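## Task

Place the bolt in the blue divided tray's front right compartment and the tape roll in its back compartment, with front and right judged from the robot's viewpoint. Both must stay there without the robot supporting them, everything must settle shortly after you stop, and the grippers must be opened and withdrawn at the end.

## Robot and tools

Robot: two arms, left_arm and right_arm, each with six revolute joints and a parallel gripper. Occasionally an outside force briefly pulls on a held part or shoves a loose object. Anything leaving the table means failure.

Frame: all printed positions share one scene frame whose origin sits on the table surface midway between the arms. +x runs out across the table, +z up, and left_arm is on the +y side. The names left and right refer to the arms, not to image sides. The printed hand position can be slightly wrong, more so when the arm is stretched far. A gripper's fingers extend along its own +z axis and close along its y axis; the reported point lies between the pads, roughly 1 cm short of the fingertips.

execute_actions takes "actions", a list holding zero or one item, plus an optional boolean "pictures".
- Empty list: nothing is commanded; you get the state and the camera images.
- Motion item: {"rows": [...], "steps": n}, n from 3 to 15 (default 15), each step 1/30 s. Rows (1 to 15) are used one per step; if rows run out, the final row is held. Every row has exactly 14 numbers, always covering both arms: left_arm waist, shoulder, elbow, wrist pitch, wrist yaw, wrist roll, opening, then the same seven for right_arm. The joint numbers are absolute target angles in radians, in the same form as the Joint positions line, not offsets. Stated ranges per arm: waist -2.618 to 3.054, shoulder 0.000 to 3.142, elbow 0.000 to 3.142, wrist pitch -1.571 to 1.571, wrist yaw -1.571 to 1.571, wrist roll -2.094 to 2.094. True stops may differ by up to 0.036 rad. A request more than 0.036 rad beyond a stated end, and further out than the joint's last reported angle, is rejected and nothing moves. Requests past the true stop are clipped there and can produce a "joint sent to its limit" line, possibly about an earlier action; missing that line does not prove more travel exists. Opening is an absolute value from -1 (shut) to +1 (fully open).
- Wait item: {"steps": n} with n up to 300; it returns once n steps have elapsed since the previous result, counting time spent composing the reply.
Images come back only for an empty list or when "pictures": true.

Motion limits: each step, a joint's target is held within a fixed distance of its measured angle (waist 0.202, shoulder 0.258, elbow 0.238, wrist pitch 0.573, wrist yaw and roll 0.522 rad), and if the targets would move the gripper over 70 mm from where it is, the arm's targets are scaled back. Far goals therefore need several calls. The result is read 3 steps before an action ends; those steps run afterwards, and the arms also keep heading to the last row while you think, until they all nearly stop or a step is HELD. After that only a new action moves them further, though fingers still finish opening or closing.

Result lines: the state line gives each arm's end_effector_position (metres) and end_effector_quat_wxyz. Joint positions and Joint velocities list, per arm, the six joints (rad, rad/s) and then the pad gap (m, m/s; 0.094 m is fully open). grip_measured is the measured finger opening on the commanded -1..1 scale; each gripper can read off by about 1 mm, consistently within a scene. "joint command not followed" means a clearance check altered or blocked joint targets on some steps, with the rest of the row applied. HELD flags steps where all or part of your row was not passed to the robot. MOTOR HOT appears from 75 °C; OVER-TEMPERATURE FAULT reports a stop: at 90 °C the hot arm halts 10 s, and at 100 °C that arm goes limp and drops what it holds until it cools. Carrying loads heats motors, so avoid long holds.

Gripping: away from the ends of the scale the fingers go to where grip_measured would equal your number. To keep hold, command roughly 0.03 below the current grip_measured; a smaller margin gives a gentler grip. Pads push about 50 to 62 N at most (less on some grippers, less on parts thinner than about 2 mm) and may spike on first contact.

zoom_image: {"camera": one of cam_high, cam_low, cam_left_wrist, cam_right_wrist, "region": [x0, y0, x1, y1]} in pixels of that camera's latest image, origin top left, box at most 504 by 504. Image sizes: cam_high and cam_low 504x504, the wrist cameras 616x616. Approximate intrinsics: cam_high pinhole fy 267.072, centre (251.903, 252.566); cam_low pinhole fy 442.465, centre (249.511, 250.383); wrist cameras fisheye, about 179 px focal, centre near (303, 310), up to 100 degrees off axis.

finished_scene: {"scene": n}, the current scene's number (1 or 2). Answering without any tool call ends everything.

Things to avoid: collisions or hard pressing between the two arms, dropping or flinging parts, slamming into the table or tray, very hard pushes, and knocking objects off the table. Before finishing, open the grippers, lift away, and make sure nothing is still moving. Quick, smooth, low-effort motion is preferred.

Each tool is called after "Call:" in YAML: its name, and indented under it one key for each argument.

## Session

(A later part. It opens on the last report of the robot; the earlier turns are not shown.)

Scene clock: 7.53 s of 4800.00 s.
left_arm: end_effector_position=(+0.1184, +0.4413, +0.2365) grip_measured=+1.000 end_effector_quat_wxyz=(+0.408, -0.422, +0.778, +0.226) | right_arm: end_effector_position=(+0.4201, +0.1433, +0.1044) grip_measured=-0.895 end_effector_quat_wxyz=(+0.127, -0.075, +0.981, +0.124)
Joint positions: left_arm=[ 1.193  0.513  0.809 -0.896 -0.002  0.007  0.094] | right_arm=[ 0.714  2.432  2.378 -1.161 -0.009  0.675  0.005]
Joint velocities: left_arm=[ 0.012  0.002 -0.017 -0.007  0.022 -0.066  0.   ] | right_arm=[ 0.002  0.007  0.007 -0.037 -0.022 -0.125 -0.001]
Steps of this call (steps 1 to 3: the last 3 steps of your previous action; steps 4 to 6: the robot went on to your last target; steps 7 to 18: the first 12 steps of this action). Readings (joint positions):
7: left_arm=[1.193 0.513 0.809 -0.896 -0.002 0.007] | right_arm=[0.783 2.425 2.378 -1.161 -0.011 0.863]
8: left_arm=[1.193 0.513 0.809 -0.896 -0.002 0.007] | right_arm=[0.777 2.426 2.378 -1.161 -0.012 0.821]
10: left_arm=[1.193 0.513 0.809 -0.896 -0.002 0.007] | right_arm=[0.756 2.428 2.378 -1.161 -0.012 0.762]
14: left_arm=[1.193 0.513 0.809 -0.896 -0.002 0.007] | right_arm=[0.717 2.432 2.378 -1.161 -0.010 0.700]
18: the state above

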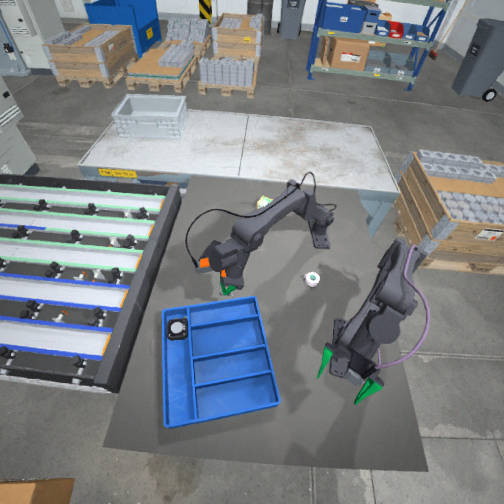

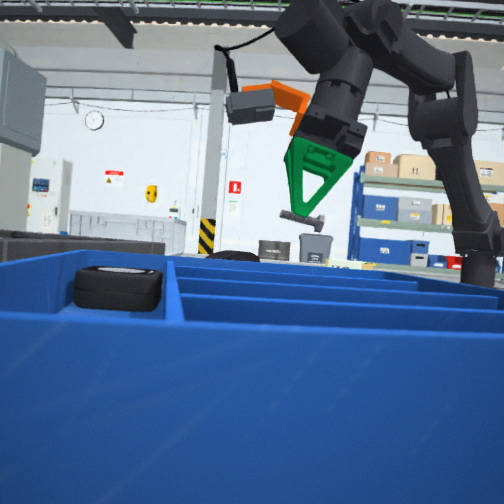

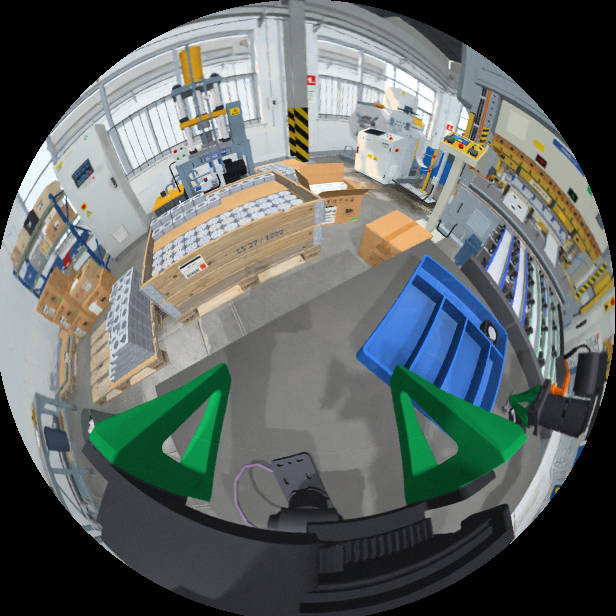

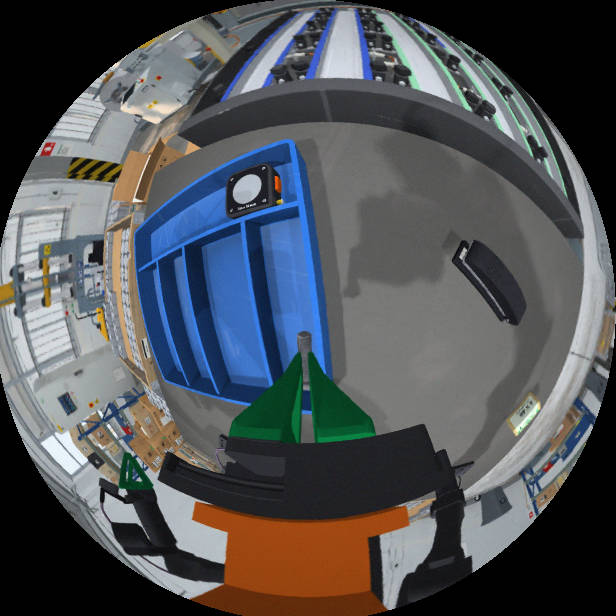

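Call:
execute_actions:
  actions:
    - {"rows":[[1.2,0.5,0.8,-0.9,0,0,1,0.75,2.48,2.38,-1.13,0,0.65,-0.91],[1.2,0.5,0.8,-0.9,0,0,1,0.75,2.5,2.38,-1.11,0,0.65,-0.91],[1.2,0.5,0.8,-0.9,0,0,1,0.75,2.525,2.38,-1.09,0,0.65,-0.91]]}
  pictures: true

Scene clock: 8.03 s of 4800.00 s.
left_arm: end_effector_position=(+0.1184, +0.4413, +0.2365) grip_measured=+1.000 end_effector_quat_wxyz=(+0.408, -0.422, +0.778, +0.226) | right_arm: end_effector_position=(+0.4104, +0.1604, +0.0483) grip_measured=-0.895 end_effector_quat_wxyz=(+0.103, -0.100, +0.984, +0.103)
Joint positions: left_arm=[ 1.193  0.513  0.809 -0.896 -0.002  0.007  0.094] | right_arm=[ 0.747  2.543  2.378 -1.114 -0.008  0.658  0.005]
Joint velocities: left_arm=[ 0.007 -0.007 -0.012  0.051  0.051  0.037  0.   ] | right_arm=[-0.002  0.007  0.022 -0.037  0.007 -0.051 -0.   ]
Steps of this call (steps 1 to 3: the last 3 steps of your previous action; steps 4 to 15: the first 12 steps of this action). Readings (joint positions):
4: left_arm=[1.193 0.513 0.809 -0.896 -0.002 0.007] | right_arm=[0.716 2.436 2.378 -1.160 -0.008 0.664]
5: left_arm=[1.193 0.513 0.809 -0.896 -0.002 0.007] | right_arm=[0.718 2.441 2.378 -1.153 -0.008 0.663]
7: left_arm=[1.193 0.513 0.809 -0.896 -0.002 0.007] | right_arm=[0.727 2.464 2.378 -1.131 -0.008 0.661]
11: left_arm=[1.193 0.513 0.809 -0.896 -0.002 0.007] | right_arm=[0.745 2.524 2.378 -1.114 -0.008 0.658]
15: the state above

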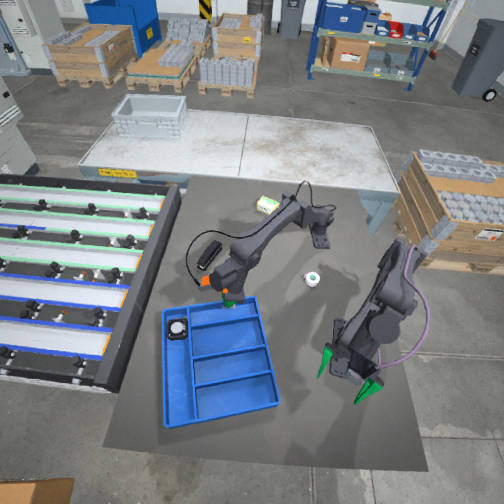

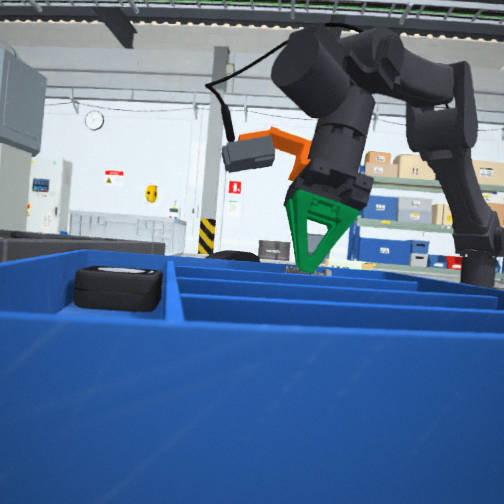

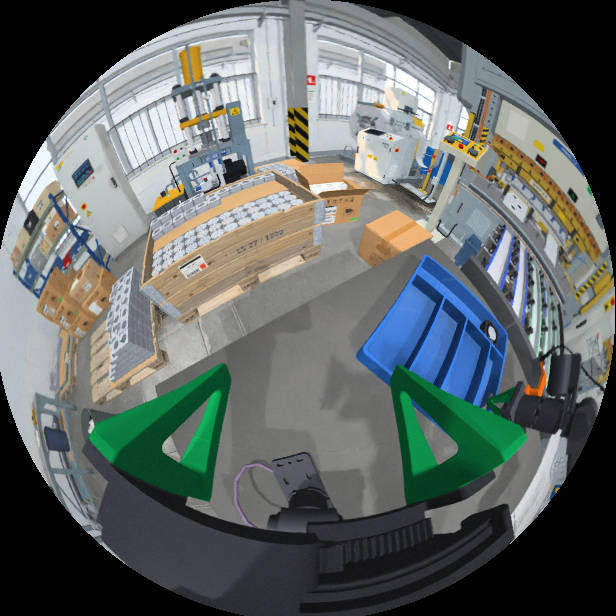

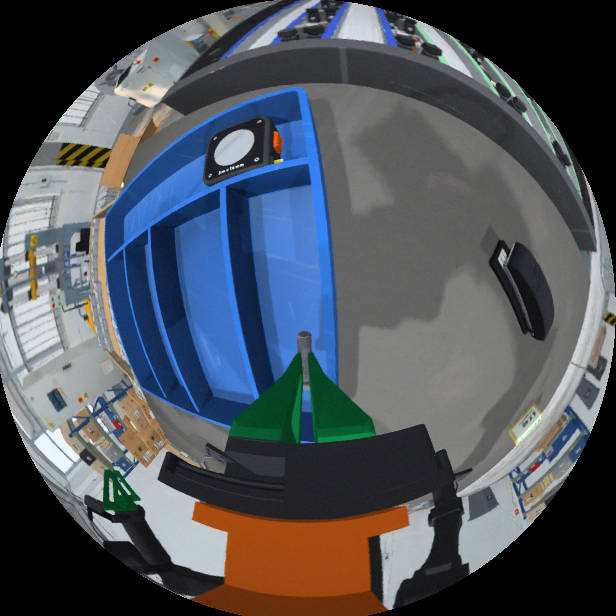

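Call:
execute_actions:
  actions:
    - {"rows":[[1.2,0.5,0.8,-0.9,0,0,1,0.78,2.55,2.38,-1.05,0,0.67,-0.91],[1.2,0.5,0.8,-0.9,0,0,1,0.78,2.56,2.38,-1.04,0,0.67,-0.91],[1.2,0.5,0.8,-0.9,0,0,1,0.78,2.575,2.38,-1.02,0,0.67,-0.91]]}

Call:
execute_actions:
  actions:
    - {"rows":[[1.2,0.5,0.8,-0.9,0,0,1,0.78,2.575,2.38,-1.02,0,0.67,-0.6]],"steps":8}

Call:
execute_actions:
  actions:
    - {"rows":[[1.2,0.5,0.8,-0.9,0,0,1,0.76,2.35,2.35,-1.2,0,0.67,-0.6]],"steps":12}
  pictures: true

Scene clock: 8.57 s of 4800.00 s.
left_arm: end_effector_position=(+0.1184, +0.4413, +0.2365) grip_measured=+1.000 end_effector_quat_wxyz=(+0.408, -0.422, +0.778, +0.226) | right_arm: end_effector_position=(+0.4070, +0.1823, +0.0373) grip_measured=-0.895 end_effector_quat_wxyz=(+0.116, -0.110, +0.980, +0.119)
Joint positions: left_arm=[ 1.193  0.513  0.809 -0.896 -0.002  0.007  0.094] | right_arm=[ 0.777  2.573  2.378 -1.042 -0.007  0.665  0.005]
Joint velocities: left_arm=[ 0.002 -0.017  0.002  0.051 -0.022 -0.066  0.   ] | right_arm=[ 0.012 -0.007 -0.007  0.007  0.022  0.022  0.   ]
Steps of this call (steps 1 to 3: the last 3 steps of your previous action; step 4: the robot went on to your last target; steps 5 to 16: the first 12 steps of this action). Readings (joint positions):
5: left_arm=[1.193 0.513 0.809 -0.896 -0.002 0.007] | right_arm=[0.748 2.540 2.378 -1.104 -0.007 0.658]
6: left_arm=[1.193 0.513 0.809 -0.896 -0.002 0.007] | right_arm=[0.750 2.541 2.378 -1.096 -0.007 0.660]
8: left_arm=[1.193 0.513 0.809 -0.896 -0.002 0.007] | right_arm=[0.758 2.547 2.378 -1.073 -0.007 0.662]
12: left_arm=[1.193 0.513 0.809 -0.896 -0.002 0.007] | right_arm=[0.774 2.566 2.378 -1.048 -0.007 0.664]
16: the state above

Scene clock: 8.83 s of 4800.00 s.
left_arm: end_effector_position=(+0.1184, +0.4413, +0.2365) grip_measured=+1.000 end_effector_quat_wxyz=(+0.408, -0.422, +0.778, +0.226) | right_arm: end_effector_position=(+0.4082, +0.1837, +0.0379) grip_measured=-0.602 end_effector_quat_wxyz=(+0.119, -0.110, +0.979, +0.122)
Joint positions: left_arm=[ 1.193  0.513  0.809 -0.896 -0.002  0.007  0.094] | right_arm=[ 0.777  2.573  2.378 -1.034 -0.007  0.666  0.019]
Joint velocities: left_arm=[-0.017  0.007 -0.007  0.051 -0.066 -0.022  0.   ] | right_arm=[ 0.002 -0.002 -0.012  0.095 -0.022 -0.081  0.001]
Steps of this call (steps 1 to 3: the last 3 steps of your previous action; steps 4 to 8: the first 5 steps of this action). Readings (joint positions):
4: left_arm=[1.193 0.513 0.809 -0.896 -0.002 0.007] | right_arm=[0.777 2.573 2.378 -1.037 -0.007 0.666]
5: left_arm=[1.193 0.513 0.809 -0.896 -0.002 0.007] | right_arm=[0.777 2.573 2.378 -1.036 -0.007 0.666]
7: left_arm=[1.193 0.513 0.809 -0.896 -0.002 0.007] | right_arm=[0.777 2.573 2.378 -1.035 -0.007 0.666]
8: the state above

Scene clock: 9.23 s of 4800.00 s.
left_arm: end_effector_position=(+0.1184, +0.4413, +0.2365) grip_measured=+1.000 end_effector_quat_wxyz=(+0.408, -0.422, +0.778, +0.226) | right_arm: end_effector_position=(+0.3935, +0.1617, +0.1449) grip_measured=-0.602 end_effector_quat_wxyz=(+0.150, -0.107, +0.971, +0.152)
Joint positions: left_arm=[ 1.193  0.513  0.809 -0.896 -0.002  0.007  0.094] | right_arm=[ 0.772  2.339  2.348 -1.15  -0.007  0.666  0.019]
Joint velocities: left_arm=[-0.017 -0.002 -0.012 -0.051  0.007  0.007  0.   ] | right_arm=[-0.032 -0.52   0.154  0.007 -0.037 -0.022 -0.   ]
Steps of this call (steps 1 to 3: the last 3 steps of your previous action; steps 4 to 12: the first 9 steps of this action). Readings (joint positions):
4: left_arm=[1.193 0.513 0.809 -0.896 -0.002 0.007] | right_arm=[0.777 2.561 2.372 -1.037 -0.007 0.666]
5: left_arm=[1.193 0.513 0.809 -0.896 -0.002 0.007] | right_arm=[0.777 2.541 2.356 -1.058 -0.007 0.666]
7: left_arm=[1.193 0.513 0.809 -0.896 -0.002 0.007] | right_arm=[0.776 2.486 2.341 -1.105 -0.007 0.666]
11: left_arm=[1.193 0.513 0.809 -0.896 -0.002 0.007] | right_arm=[0.773 2.360 2.343 -1.147 -0.007 0.666]
12: the state above

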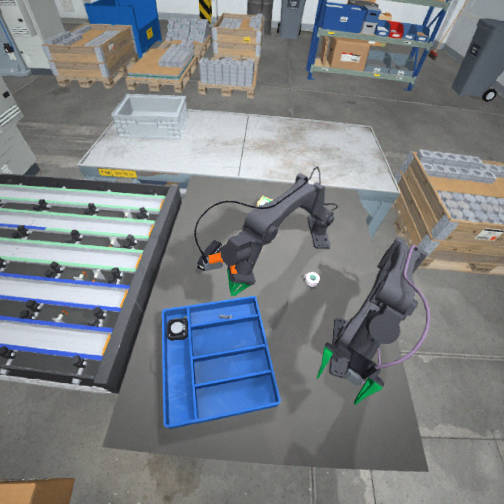

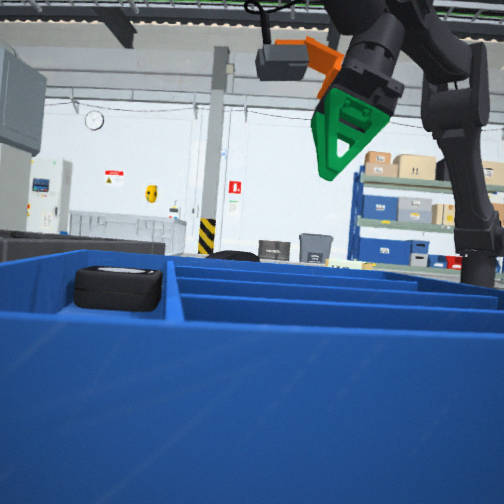

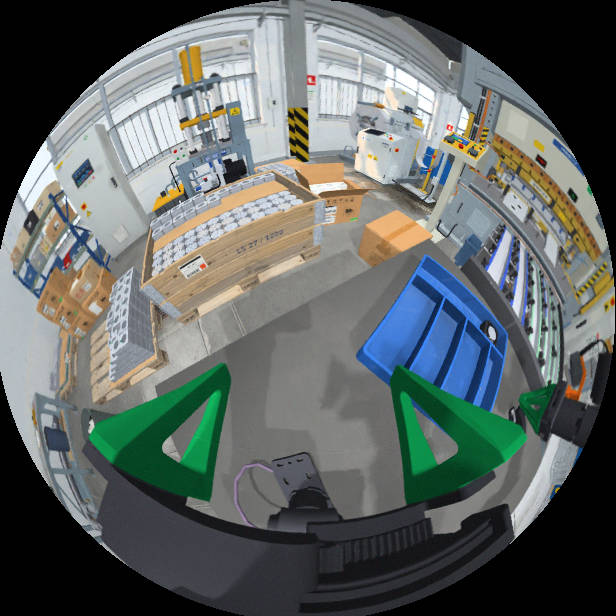

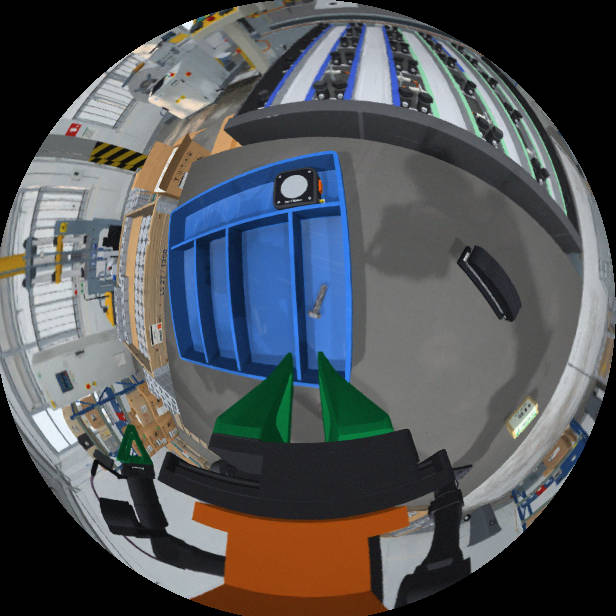

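Call:
execute_actions:
  actions:
    - {"rows":[[0.3,0.7,0.9,-1.2,0,0,1,0.0,1.4,1.5,-1.3,0,0,0]]}

Call:
execute_actions:
  actions:
    - {"rows":[[-0.6,1.1,1.1,-1.4,0,0,1,-0.5,0.8,0.9,-1.2,0,0,0]]}

Call:
execute_actions:
  actions:
    - {"rows":[[-1.01,1.75,1.41,-1.2,0,0,1,-0.5,0.8,0.9,-1.2,0,0,0]]}

Call:
execute_actions:
  actions:
    - {"steps":12}
  pictures: true

Scene clock: 9.83 s of 4800.00 s.
left_arm: end_effector_position=(+0.1887, +0.2965, +0.1821) grip_measured=+1.000 end_effector_quat_wxyz=(+0.283, -0.083, +0.955, +0.026) | right_arm: end_effector_position=(+0.4072, -0.0698, +0.1777) grip_measured=-0.002 end_effector_quat_wxyz=(+0.132, -0.152, +0.978, +0.053)
Joint positions: left_arm=[ 0.373  0.709  0.876 -1.16  -0.     0.006  0.094] | right_arm=[ 0.376  1.852  1.787 -1.221 -0.015  0.181  0.047]
Joint velocities: left_arm=[-1.541  0.012  0.007 -0.139  0.037 -0.007  0.   ] | right_arm=[-1.331 -1.512 -1.507 -0.066  0.066 -0.725 -0.001]
Steps of this call (steps 1 to 3: the last 3 steps of your previous action; steps 4 to 6: the robot went on to your last target; steps 7 to 18: the first 12 steps of this action). Readings (joint positions):
7: left_arm=[1.165 0.534 0.823 -0.930 -0.013 0.006] | right_arm=[0.761 2.314 2.330 -1.156 -0.010 0.628]
8: left_arm=[1.093 0.580 0.853 -0.988 -0.014 0.006] | right_arm=[0.750 2.287 2.277 -1.161 -0.016 0.574]
10: left_arm=[0.946 0.666 0.876 -1.044 -0.012 0.006] | right_arm=[0.703 2.220 2.177 -1.186 -0.018 0.469]
14: left_arm=[0.655 0.709 0.876 -1.126 -0.005 0.006] | right_arm=[0.556 2.051 1.985 -1.208 -0.018 0.296]
18: the state above

Scene clock: 10.33 s of 4800.00 s.
left_arm: end_effector_position=(+0.1575, +0.1350, +0.1640) grip_measured=+1.000 end_effector_quat_wxyz=(+0.088, +0.345, +0.934, -0.031) | right_arm: end_effector_position=(+0.2177, -0.3343, +0.1699) grip_measured=-0.002 end_effector_quat_wxyz=(+0.214, +0.191, +0.957, -0.045)
Joint positions: left_arm=[-0.509  1.123  1.089 -1.35  -0.002  0.005  0.094] | right_arm=[-0.482  0.826  0.917 -1.221  0.014  0.021  0.047]
Joint velocities: left_arm=[-1.785 -0.042 -0.002 -0.183  0.007 -0.168  0.   ] | right_arm=[-0.379 -1.043 -0.32  -0.256  0.022 -0.11   0.   ]
Steps of this call (steps 1 to 3: the last 3 steps of your previous action; steps 4 to 15: the first 12 steps of this action). Readings (joint positions):
4: left_arm=[0.278 0.740 0.906 -1.219 -0.007 0.005] | right_arm=[0.173 1.629 1.581 -1.226 -0.011 0.106]
5: left_arm=[0.204 0.814 0.973 -1.290 -0.008 0.005] | right_arm=[0.115 1.562 1.519 -1.213 -0.010 0.090]
7: left_arm=[0.061 0.973 1.071 -1.314 -0.009 0.005] | right_arm=[-0.009 1.422 1.390 -1.202 -0.006 0.066]
11: left_arm=[-0.223 1.127 1.089 -1.322 -0.008 0.005] | right_arm=[-0.276 1.112 1.113 -1.186 0.003 0.035]
15: the state above

Scene clock: 10.83 s of 4800.00 s.
left_arm: end_effector_position=(+0.1206, -0.0393, +0.0946) grip_measured=+1.000 end_effector_quat_wxyz=(-0.000, +0.570, +0.822, -0.000) | right_arm: end_effector_position=(+0.2167, -0.3351, +0.1736) grip_measured=-0.002 end_effector_quat_wxyz=(+0.229, +0.187, +0.954, -0.049)
Joint positions: left_arm=[-1.014  1.773  1.397 -1.195  0.     0.004  0.094] | right_arm=[-0.49   0.796  0.911 -1.213  0.012  0.006  0.047]
Joint velocities: left_arm=[-0.139  0.921  0.012  0.095  0.051  0.037  0.   ] | right_arm=[ 0.002 -0.002 -0.012 -0.007 -0.007 -0.022  0.   ]
Steps of this call (steps 1 to 3: the last 3 steps of your previous action; steps 4 to 15: the first 12 steps of this action). Readings (joint positions):
4: left_arm=[-0.615 1.139 1.108 -1.381 -0.002 0.004] | right_arm=[-0.490 0.796 0.911 -1.221 0.014 0.012]
5: left_arm=[-0.659 1.185 1.156 -1.389 -0.004 0.004] | right_arm=[-0.490 0.796 0.911 -1.219 0.013 0.011]
7: left_arm=[-0.751 1.299 1.257 -1.346 -0.006 0.004] | right_arm=[-0.490 0.796 0.911 -1.217 0.012 0.009]
11: left_arm=[-0.935 1.551 1.382 -1.251 -0.007 0.004] | right_arm=[-0.490 0.796 0.911 -1.214 0.012 0.007]
15: the state above

Scene clock: 11.23 s of 4800.00 s.
left_arm: end_effector_position=(+0.1203, -0.0398, +0.0969) grip_measured=+1.000 end_effector_quat_wxyz=(+0.003, +0.570, +0.822, -0.003) | right_arm: end_effector_position=(+0.2168, -0.3351, +0.1736) grip_measured=-0.002 end_effector_quat_wxyz=(+0.229, +0.187, +0.954, -0.049)
Joint positions: left_arm=[-1.015  1.766  1.397 -1.194  0.001  0.004  0.094] | right_arm=[-0.49   0.796  0.911 -1.213  0.012  0.006  0.047]
Joint velocities: left_arm=[-0.012 -0.012 -0.012  0.007  0.095  0.007  0.   ] | right_arm=[-0.012  0.012  0.002 -0.037  0.022 -0.051 -0.001]
Kept back: nothing.
Steps of this call (steps 1 to 3: the last 3 steps of your previous action; steps 4 to 12: the robot went on to your last target). Readings (joint positions):
1: left_arm=[-1.017 1.795 1.397 -1.194 0.001 0.004] | right_arm=[-0.490 0.796 0.911 -1.213 0.012 0.006]
2: left_arm=[-1.016 1.802 1.397 -1.194 0.001 0.004] | right_arm=[-0.490 0.796 0.911 -1.213 0.012 0.006]
4: left_arm=[-1.015 1.792 1.397 -1.194 0.001 0.004] | right_arm=[-0.490 0.796 0.911 -1.213 0.012 0.006]
8: left_arm=[-1.015 1.767 1.397 -1.194 0.001 0.004] | right_arm=[-0.490 0.796 0.911 -1.213 0.012 0.006]
12: the state above

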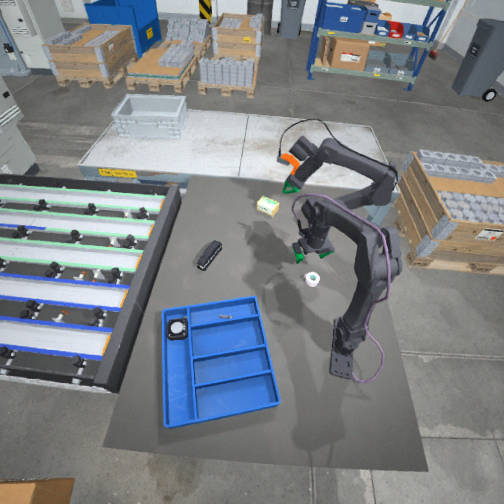

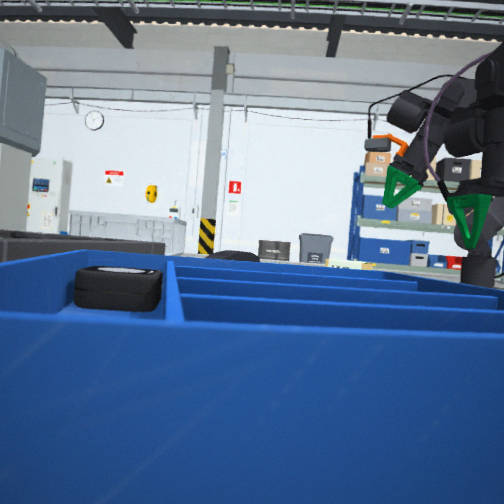

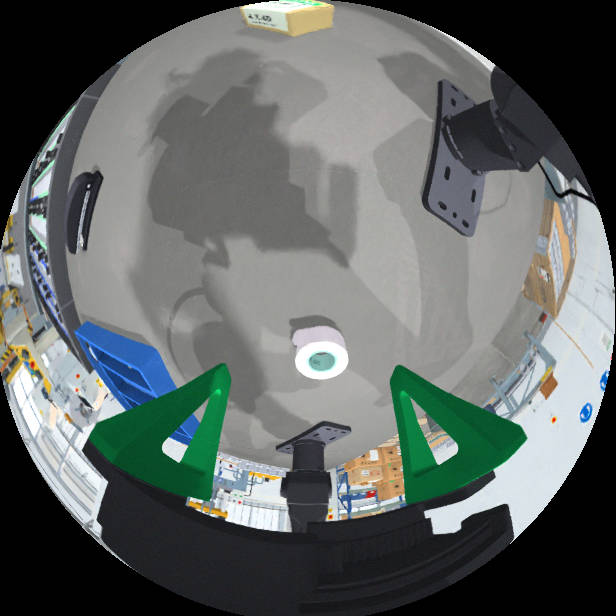

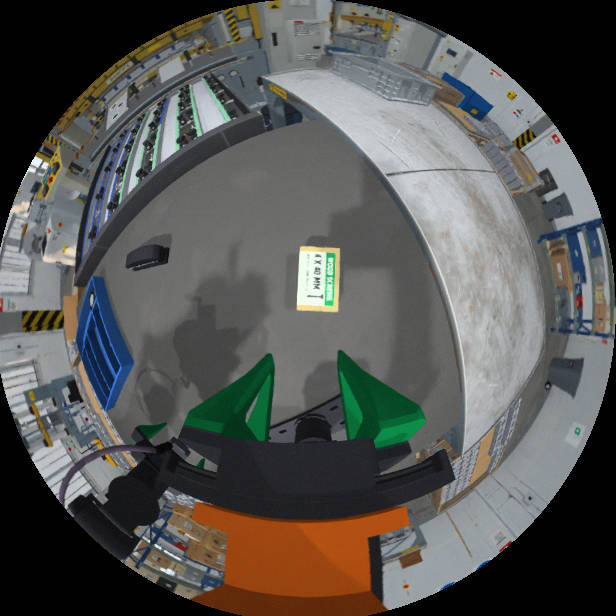

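Call:
execute_actions:
  actions:
    - {"rows":[[-1.04,1.65,1.25,-1.15,0,0,1,-0.5,0.8,0.9,-1.2,0,0,0],[-1.04,1.65,1.22,-1.12,0,0,1,-0.5,0.8,0.9,-1.2,0,0,0],[-1.04,1.65,1.2,-1.1,0,0,1,-0.5,0.8,0.9,-1.2,0,0,0],[-1.04,1.65,1.17,-1.07,0,0,1,-0.5,0.8,0.9,-1.2,0,0,0],[-1.04,1.66,1.14,-1.04,0,0,1,-0.5,0.8,0.9,-1.2,0,0,0],[-1.04,1.675,1.09,-0.98,0,0,1,-0.5,0.8,0.9,-1.2,0,0,0]]}

Call:
execute_actions:
  actions:
    - {"steps":8}
  pictures: true

Scene clock: 11.80 s of 4800.00 s.
left_arm: end_effector_position=(+0.0974, +0.0059, +0.0458) grip_measured=+1.000 end_effector_quat_wxyz=(-0.023, +0.578, +0.816, +0.016) | right_arm: end_effector_position=(+0.2169, -0.3351, +0.1737) grip_measured=-0.002 end_effector_quat_wxyz=(+0.229, +0.187, +0.954, -0.049)
Joint positions: left_arm=[-1.035  1.684  1.091 -1.034  0.     0.004  0.094] | right_arm=[-0.49   0.796  0.911 -1.213  0.012  0.006  0.047]
Joint velocities: left_arm=[-0.007 -0.012  0.002  0.286 -0.007 -0.037  0.   ] | right_arm=[-0.012 -0.017 -0.002  0.022 -0.051  0.022  0.001]
Steps of this call (steps 1 to 5: the robot went on to your last target; steps 6 to 17: the first 12 steps of this action). Readings (joint positions):
6: left_arm=[-1.017 1.753 1.376 -1.174 0.000 0.004] | right_arm=[-0.490 0.796 0.911 -1.213 0.012 0.006]
7: left_arm=[-1.020 1.725 1.329 -1.145 0.000 0.004] | right_arm=[-0.490 0.796 0.911 -1.213 0.012 0.006]
9: left_arm=[-1.029 1.676 1.243 -1.136 0.000 0.004] | right_arm=[-0.490 0.796 0.911 -1.213 0.012 0.006]
13: left_arm=[-1.035 1.670 1.120 -1.070 0.000 0.004] | right_arm=[-0.490 0.796 0.911 -1.213 0.012 0.006]
17: the state above

Scene clock: 12.07 s of 4800.00 s.
left_arm: end_effector_position=(+0.1007, -0.0033, +0.0454) grip_measured=+1.000 end_effector_quat_wxyz=(-0.007, +0.578, +0.816, +0.005) | right_arm: end_effector_position=(+0.2169, -0.3351, +0.1737) grip_measured=-0.002 end_effector_quat_wxyz=(+0.229, +0.187, +0.954, -0.049)
Joint positions: left_arm=[-1.035  1.684  1.091 -0.995  0.     0.004  0.094] | right_arm=[-0.49   0.796  0.911 -1.213  0.012  0.006  0.047]
Joint velocities: left_arm=[ 0.002  0.002 -0.027  0.037 -0.022 -0.037  0.   ] | right_arm=[ 0.007  0.012 -0.002  0.022 -0.066  0.022  0.   ]
Kept back: nothing.
Steps of this call (steps 1 to 3: the last 3 steps of your previous action; steps 4 to 8: the robot went on to your last target). Readings (joint positions):
1: left_arm=[-1.035 1.684 1.091 -1.024 0.000 0.004] | right_arm=[-0.490 0.796 0.911 -1.213 0.012 0.006]
2: left_arm=[-1.035 1.684 1.091 -1.016 0.000 0.004] | right_arm=[-0.490 0.796 0.911 -1.213 0.012 0.006]
4: left_arm=[-1.035 1.684 1.091 -1.005 0.000 0.004] | right_arm=[-0.490 0.796 0.911 -1.213 0.012 0.006]
8: the state above

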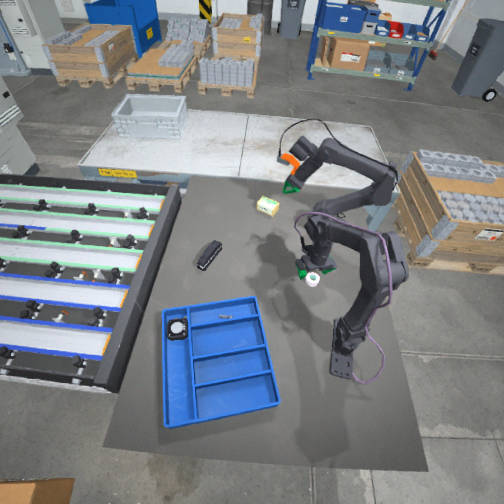

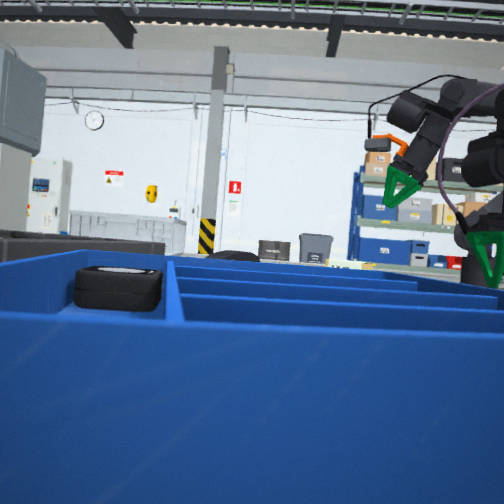

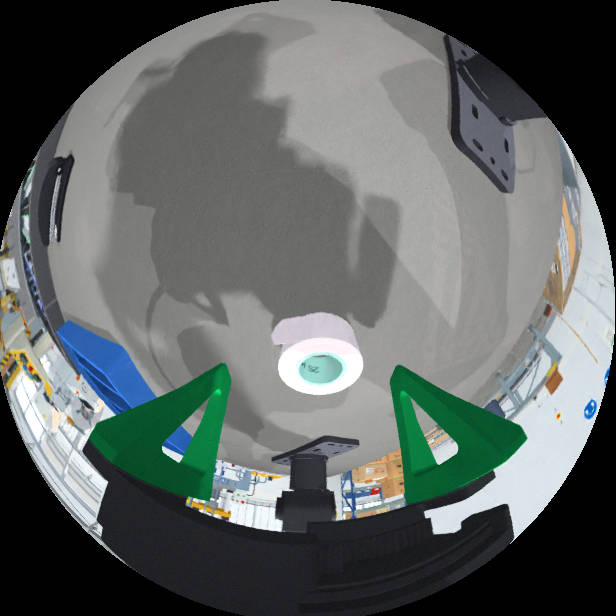

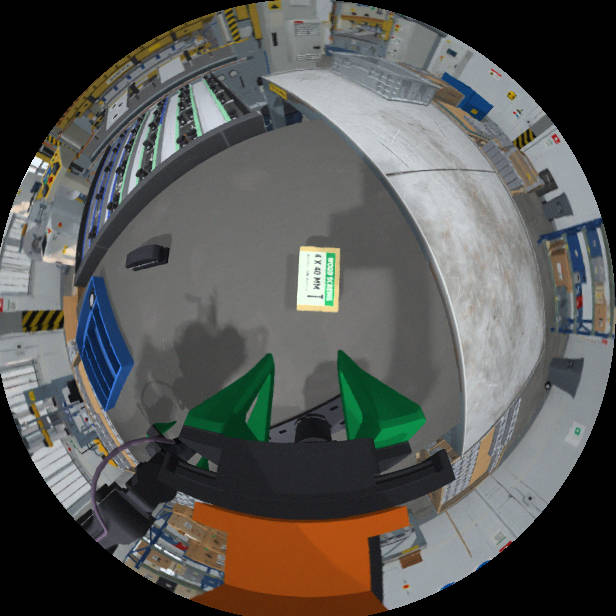

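Call:
execute_actions:
  actions:
    - {"rows":[[-1.06,1.7,1.0,-0.87,0,0,0.6,-0.5,0.8,0.9,-1.2,0,0,0]]}

Call:
execute_actions:
  actions:
    - {"rows":[[-1.06,1.7,1.0,-0.87,0,0,0.0,-0.5,0.8,0.9,-1.2,0,0,0]],"steps":12}
  pictures: true

Scene clock: 12.57 s of 4800.00 s.
left_arm: end_effector_position=(+0.0938, +0.0001, +0.0204) grip_measured=+0.602 end_effector_quat_wxyz=(-0.007, +0.586, +0.810, +0.005) | right_arm: end_effector_position=(+0.2169, -0.3351, +0.1737) grip_measured=-0.002 end_effector_quat_wxyz=(+0.229, +0.187, +0.954, -0.049)
Joint positions: left_arm=[-1.054  1.703  1.005 -0.89   0.     0.004  0.075] | right_arm=[-0.49   0.796  0.911 -1.213  0.012  0.006  0.047]
Joint velocities: left_arm=[ 0.002 -0.012  0.007  0.125  0.007 -0.066 -0.002] | right_arm=[ 0.017 -0.017  0.002 -0.007  0.051 -0.007 -0.   ]
Steps of this call (steps 1 to 3: the robot went on to your last target; steps 4 to 15: the first 12 steps of this action). Readings (joint positions):
4: left_arm=[-1.036 1.684 1.080 -0.975 0.000 0.004] | right_arm=[-0.490 0.796 0.911 -1.213 0.012 0.006]
5: left_arm=[-1.040 1.683 1.062 -0.948 0.000 0.004] | right_arm=[-0.490 0.796 0.911 -1.213 0.012 0.006]
7: left_arm=[-1.050 1.693 1.026 -0.921 0.000 0.004] | right_arm=[-0.490 0.796 0.911 -1.213 0.012 0.006]
11: left_arm=[-1.054 1.703 1.005 -0.907 0.000 0.004] | right_arm=[-0.490 0.796 0.911 -1.213 0.012 0.006]
15: the state above

Scene clock: 12.97 s of 4800.00 s.
left_arm: end_effector_position=(+0.0946, -0.0024, +0.0204) grip_measured=+0.037 end_effector_quat_wxyz=(-0.003, +0.586, +0.810, +0.002) | right_arm: end_effector_position=(+0.2169, -0.3351, +0.1737) grip_measured=-0.002 end_effector_quat_wxyz=(+0.229, +0.187, +0.954, -0.049)
Joint positions: left_arm=[-1.054  1.703  1.005 -0.88   0.     0.004  0.049] | right_arm=[-0.49   0.796  0.911 -1.213  0.012  0.005  0.047]
Joint velocities: left_arm=[ 0.002  0.002  0.012  0.037 -0.007  0.022  0.   ] | right_arm=[-0.002 -0.007 -0.017  0.066 -0.051 -0.037 -0.   ]
Steps of this call (steps 1 to 3: the last 3 steps of your previous action; steps 4 to 12: the first 9 steps of this action). Readings (joint positions):
4: left_arm=[-1.054 1.703 1.005 -0.883 0.000 0.004] | right_arm=[-0.490 0.796 0.911 -1.213 0.012 0.006]
5: left_arm=[-1.054 1.703 1.005 -0.882 0.000 0.004] | right_arm=[-0.490 0.796 0.911 -1.213 0.012 0.006]
7: left_arm=[-1.054 1.703 1.005 -0.881 0.000 0.004] | right_arm=[-0.490 0.796 0.911 -1.213 0.012 0.006]
11: left_arm=[-1.054 1.703 1.005 -0.880 0.000 0.004] | right_arm=[-0.490 0.796 0.911 -1.213 0.012 0.005]
12: the state above

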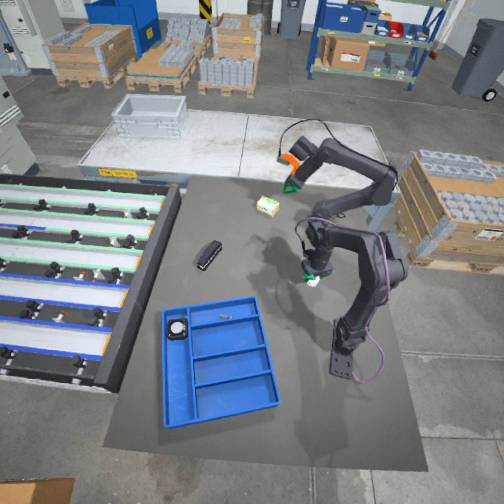

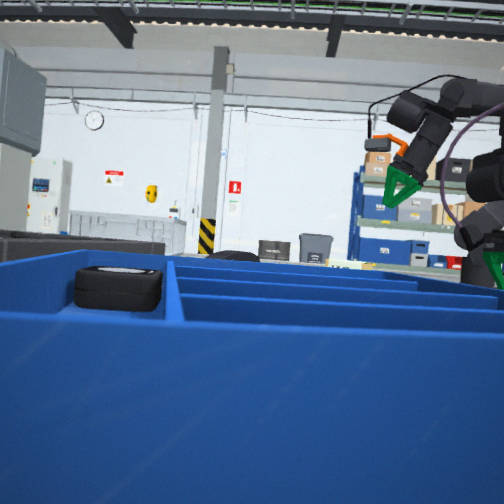

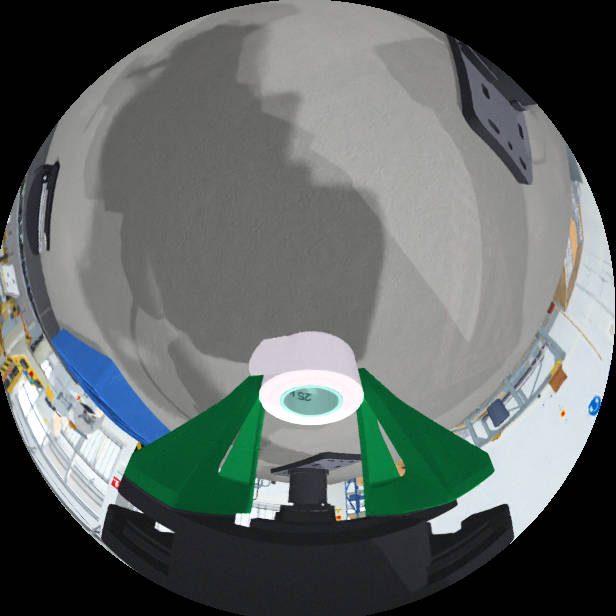

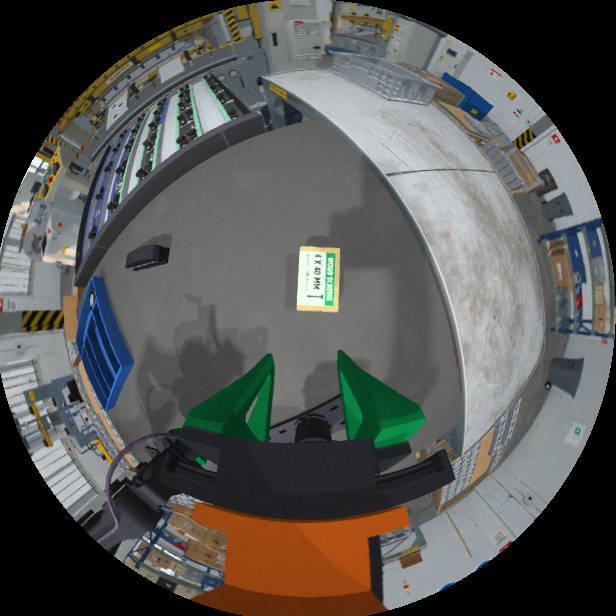

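Call:
execute_actions:
  actions:
    - {"rows":[[-1.06,1.62,1.3,-1.2,0,0,0,-0.5,0.8,0.9,-1.2,0,0,0],[-1.06,1.62,1.3,-1.2,0,0,0,-0.5,0.8,0.9,-1.2,0,0,0],[-1.06,1.62,1.3,-1.2,0,0,0,-0.5,0.8,0.9,-1.2,0,0,0],[-1.06,1.62,1.4,-1.3,0,0,0,-0.5,0.8,0.9,-1.2,0,0,0],[-0.9,1.6,1.5,-1.4,0,0,0,-0.5,0.8,0.9,-1.2,0,0,0]],"steps":12}

Call:
execute_actions:
  actions:
    - {"rows":[[0,1.9,1.9,-1.4,0,0.1,0,-0.5,0.8,0.9,-1.2,0,0,0]]}

Call:
execute_actions:
  actions:
    - {"rows":[[0.44,2.2,2.25,-1.35,0,0.1,0,-0.5,0.8,0.9,-1.2,0,0,0]],"steps":10}

Call:
execute_actions:
  actions:
    - {"rows":[[0.44,2.39,2.4,-1.28,0,0.1,0,-0.5,0.8,0.9,-1.2,0,0,0]]}
  pictures: true

Scene clock: 13.47 s of 4800.00 s.
left_arm: end_effector_position=(+0.1493, -0.0331, +0.1573) grip_measured=+0.037 end_effector_quat_wxyz=(+0.073, +0.530, +0.844, -0.049) | right_arm: end_effector_position=(+0.2169, -0.3351, +0.1737) grip_measured=-0.002 end_effector_quat_wxyz=(+0.229, +0.187, +0.954, -0.049)
Joint positions: left_arm=[-0.923  1.623  1.461 -1.232  0.006  0.004  0.049] | right_arm=[-0.49   0.796  0.911 -1.213  0.012  0.005  0.047]
Joint velocities: left_arm=[ 0.803 -0.442  0.813 -0.579 -0.139  0.022  0.   ] | right_arm=[ 0.007 -0.002 -0.007 -0.022  0.022 -0.007 -0.001]
Steps of this call (steps 1 to 3: the last 3 steps of your previous action; steps 4 to 6: the robot went on to your last target; steps 7 to 15: the first 9 steps of this action). Readings (joint positions):
7: left_arm=[-1.054 1.703 1.030 -0.918 0.000 0.004] | right_arm=[-0.490 0.796 0.911 -1.213 0.012 0.005]
8: left_arm=[-1.054 1.703 1.077 -0.988 0.000 0.004] | right_arm=[-0.490 0.796 0.911 -1.213 0.012 0.005]
10: left_arm=[-1.054 1.683 1.195 -1.075 0.000 0.004] | right_arm=[-0.490 0.796 0.911 -1.213 0.012 0.005]
14: left_arm=[-0.953 1.637 1.426 -1.211 0.009 0.004] | right_arm=[-0.490 0.796 0.911 -1.213 0.012 0.005]
15: the state above

Scene clock: 13.97 s of 4800.00 s.
left_arm: end_effector_position=(+0.3586, +0.0793, +0.1621) grip_measured=+0.037 end_effector_quat_wxyz=(+0.071, +0.273, +0.959, -0.020) | right_arm: end_effector_position=(+0.2169, -0.3351, +0.1737) grip_measured=-0.002 end_effector_quat_wxyz=(+0.229, +0.187, +0.954, -0.049)
Joint positions: left_arm=[-0.281  1.931  1.859 -1.352  0.012  0.079  0.049] | right_arm=[-0.49   0.796  0.911 -1.213  0.012  0.005  0.047]
Joint velocities: left_arm=[ 1.717  0.012  0.134 -0.11   0.037  0.051 -0.001] | right_arm=[-0.002  0.012  0.007 -0.081 -0.051  0.022  0.001]
Steps of this call (steps 1 to 3: the last 3 steps of your previous action; steps 4 to 15: the first 12 steps of this action). Readings (joint positions):
4: left_arm=[-0.873 1.616 1.524 -1.340 0.006 0.015] | right_arm=[-0.490 0.796 0.911 -1.213 0.012 0.005]
5: left_arm=[-0.839 1.669 1.592 -1.386 0.015 0.028] | right_arm=[-0.490 0.796 0.911 -1.213 0.012 0.005]
7: left_arm=[-0.743 1.787 1.718 -1.385 0.016 0.045] | right_arm=[-0.490 0.796 0.911 -1.213 0.012 0.005]
11: left_arm=[-0.525 1.922 1.844 -1.349 0.016 0.069] | right_arm=[-0.490 0.796 0.911 -1.213 0.012 0.005]
15: the state above

Scene clock: 14.30 s of 4800.00 s.
left_arm: end_effector_position=(+0.4742, +0.2861, +0.1449) grip_measured=+0.037 end_effector_quat_wxyz=(+0.104, +0.017, +0.994, +0.004) | right_arm: end_effector_position=(+0.2169, -0.3351, +0.1737) grip_measured=-0.002 end_effector_quat_wxyz=(+0.229, +0.187, +0.954, -0.049)
Joint positions: left_arm=[ 0.245  2.185  2.16  -1.338  0.006  0.085  0.049] | right_arm=[-0.49   0.796  0.911 -1.213  0.012  0.005  0.047]
Joint velocities: left_arm=[ 1.326  0.637  0.525  0.271  0.022 -0.051 -0.   ] | right_arm=[-0.022  0.002 -0.012  0.037 -0.007 -0.066  0.001]
Steps of this call (steps 1 to 3: the last 3 steps of your previous action; steps 4 to 10: the first 7 steps of this action). Readings (joint positions):
4: left_arm=[-0.039 1.952 1.895 -1.372 0.006 0.084] | right_arm=[-0.490 0.796 0.911 -1.213 0.012 0.005]
5: left_arm=[0.013 1.991 1.951 -1.386 0.005 0.084] | right_arm=[-0.490 0.796 0.911 -1.213 0.012 0.005]
7: left_arm=[0.106 2.083 2.059 -1.370 0.005 0.084] | right_arm=[-0.490 0.796 0.911 -1.213 0.012 0.005]
10: the state above

Scene clock: 14.80 s of 4800.00 s.
left_arm: end_effector_position=(+0.5143, +0.3913, +0.1024) grip_measured=+0.037 end_effector_quat_wxyz=(+0.121, -0.077, +0.989, +0.024) | right_arm: end_effector_position=(+0.2169, -0.3351, +0.1737) grip_measured=-0.002 end_effector_quat_wxyz=(+0.229, +0.187, +0.954, -0.049)
Joint positions: left_arm=[ 0.437  2.415  2.372 -1.28  -0.008  0.09   0.049] | right_arm=[-0.49   0.796  0.911 -1.213  0.012  0.005  0.047]
Joint velocities: left_arm=[-0.164 -0.051  0.012 -0.022 -0.007  0.022 -0.   ] | right_arm=[-0.002 -0.007 -0.002 -0.051  0.022  0.037 -0.   ]
Steps of this call (steps 1 to 3: the last 3 steps of your previous action; steps 4 to 15: the first 12 steps of this action). Readings (joint positions):
4: left_arm=[0.428 2.253 2.235 -1.347 0.001 0.087] | right_arm=[-0.490 0.796 0.911 -1.213 0.012 0.005]
5: left_arm=[0.460 2.293 2.302 -1.346 -0.004 0.087] | right_arm=[-0.490 0.796 0.911 -1.213 0.012 0.005]
7: left_arm=[0.491 2.351 2.365 -1.296 -0.012 0.087] | right_arm=[-0.490 0.796 0.911 -1.213 0.012 0.005]
11: left_arm=[0.471 2.407 2.372 -1.280 -0.013 0.088] | right_arm=[-0.490 0.796 0.911 -1.213 0.012 0.005]
15: the state above

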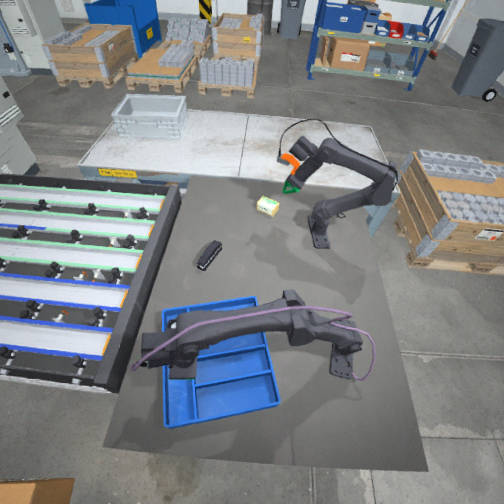

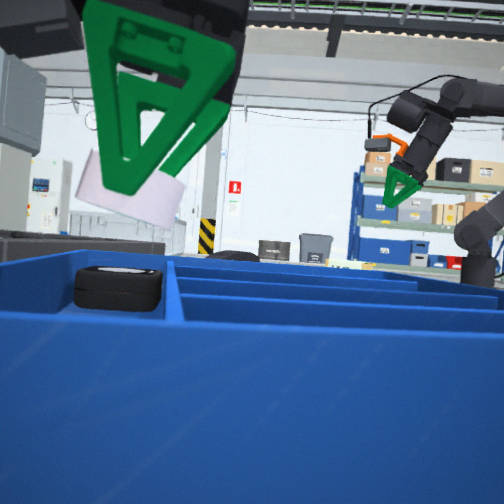

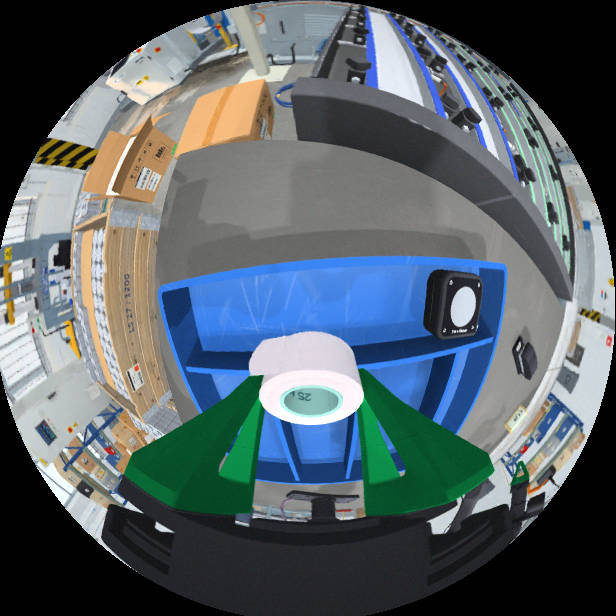

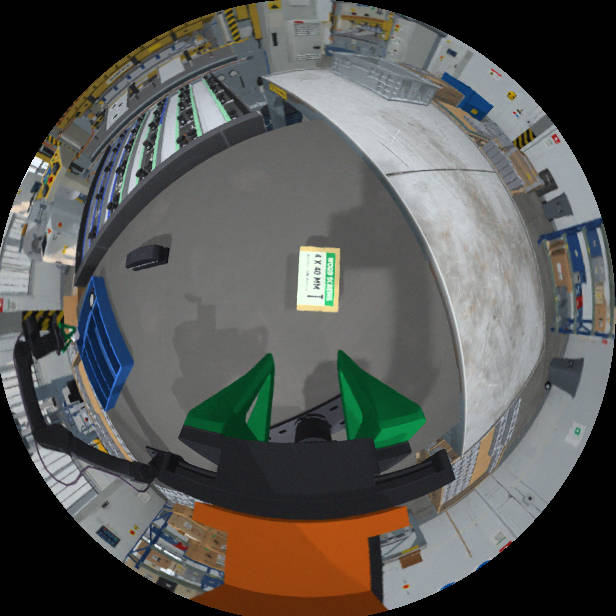

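Call:
execute_actions:
  actions:
    - {"rows":[[0.44,2.45,2.49,-1.24,0,0.1,0,-0.5,0.8,0.9,-1.2,0,0,0],[0.44,2.47,2.49,-1.24,0,0.1,0,-0.5,0.8,0.9,-1.2,0,0,0],[0.44,2.49,2.49,-1.24,0,0.1,0,-0.5,0.8,0.9,-1.2,0,0,0],[0.44,2.52,2.49,-1.23,0,0.1,0,-0.5,0.8,0.9,-1.2,0,0,0]],"steps":12}

Call:
execute_actions:
  actions:
    - {"rows":[[0.44,2.52,2.42,-1.12,0,0.1,0,-0.5,0.8,0.9,-1.2,0,0,0],[0.44,2.52,2.39,-1.11,0,0.1,0,-0.5,0.8,0.9,-1.2,0,0,0],[0.44,2.515,2.36,-1.1,0,0.1,0,-0.5,0.8,0.9,-1.2,0,0,0],[0.44,2.51,2.33,-1.08,0,0.1,0,-0.5,0.8,0.9,-1.2,0,0,0]]}
  pictures: true

Scene clock: 15.30 s of 4800.00 s.
left_arm: end_effector_position=(+0.5397, +0.3954, +0.0798) grip_measured=+0.037 end_effector_quat_wxyz=(+0.137, -0.075, +0.987, +0.025) | right_arm: end_effector_position=(+0.2169, -0.3351, +0.1737) grip_measured=-0.002 end_effector_quat_wxyz=(+0.229, +0.187, +0.954, -0.049)
Joint positions: left_arm=[ 0.434  2.522  2.469 -1.239 -0.005  0.09   0.049] | right_arm=[-0.49   0.796  0.911 -1.213  0.012  0.005  0.047]
Joint velocities: left_arm=[ 0.007  0.291 -0.002 -0.125 -0.007 -0.007 -0.001] | right_arm=[ 0.002 -0.002 -0.002 -0.007 -0.095  0.051  0.001]
Steps of this call (steps 1 to 3: the last 3 steps of your previous action; steps 4 to 6: the robot went on to your last target; steps 7 to 15: the first 9 steps of this action). Readings (joint positions):
7: left_arm=[0.434 2.421 2.388 -1.287 -0.005 0.090] | right_arm=[-0.490 0.796 0.911 -1.213 0.012 0.005]
8: left_arm=[0.434 2.436 2.419 -1.286 -0.005 0.090] | right_arm=[-0.490 0.796 0.911 -1.213 0.012 0.005]
10: left_arm=[0.434 2.464 2.458 -1.262 -0.005 0.090] | right_arm=[-0.490 0.796 0.911 -1.213 0.012 0.005]
14: left_arm=[0.434 2.512 2.469 -1.239 -0.005 0.090] | right_arm=[-0.490 0.796 0.911 -1.213 0.012 0.005]
15: the state above

Scene clock: 15.80 s of 4800.00 s.
left_arm: end_effector_position=(+0.5414, +0.3958, +0.0407) grip_measured=+0.037 end_effector_quat_wxyz=(+0.129, -0.075, +0.989, +0.024) | right_arm: end_effector_position=(+0.2169, -0.3351, +0.1737) grip_measured=-0.002 end_effector_quat_wxyz=(+0.229, +0.187, +0.954, -0.049)
Joint positions: left_arm=[ 0.434  2.531  2.333 -1.11  -0.005  0.09   0.049] | right_arm=[-0.49   0.796  0.911 -1.213  0.012  0.005  0.047]
Joint velocities: left_arm=[-0.007 -0.007 -0.012  0.168 -0.051  0.11   0.   ] | right_arm=[ 0.027  0.007 -0.007 -0.007 -0.051  0.037 -0.001]
Steps of this call (steps 1 to 3: the last 3 steps of your previous action; steps 4 to 15: the first 12 steps of this action). Readings (joint positions):
4: left_arm=[0.434 2.541 2.461 -1.228 -0.005 0.090] | right_arm=[-0.490 0.796 0.911 -1.213 0.012 0.005]
5: left_arm=[0.434 2.537 2.444 -1.205 -0.005 0.090] | right_arm=[-0.490 0.796 0.911 -1.213 0.012 0.005]
7: left_arm=[0.434 2.528 2.397 -1.165 -0.005 0.090] | right_arm=[-0.490 0.796 0.911 -1.213 0.012 0.005]
11: left_arm=[0.434 2.530 2.338 -1.127 -0.005 0.090] | right_arm=[-0.490 0.796 0.911 -1.213 0.012 0.005]
15: the state above

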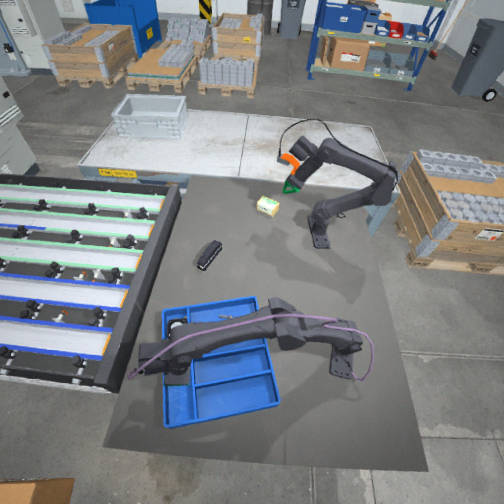

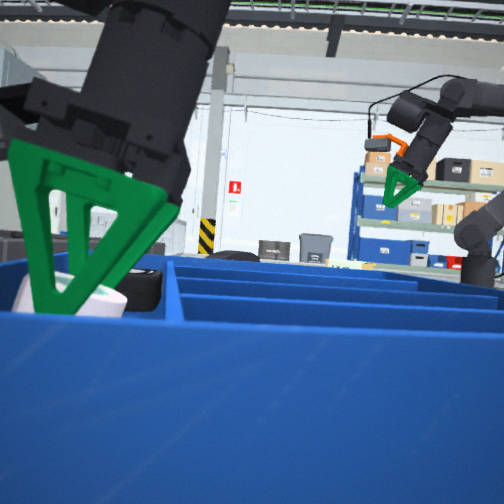

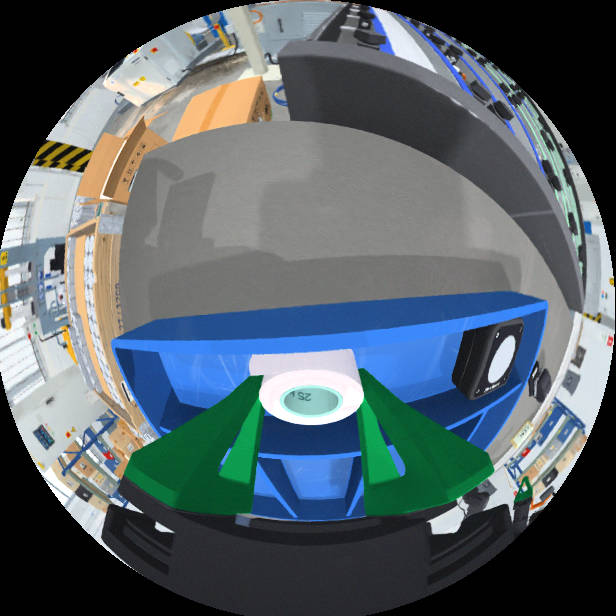

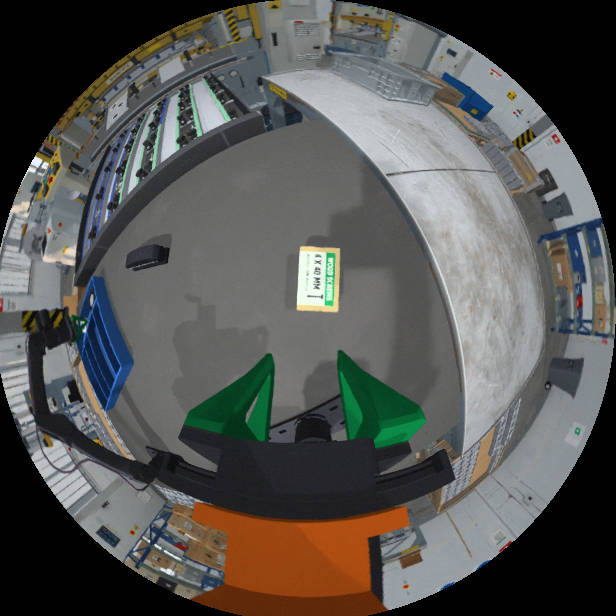

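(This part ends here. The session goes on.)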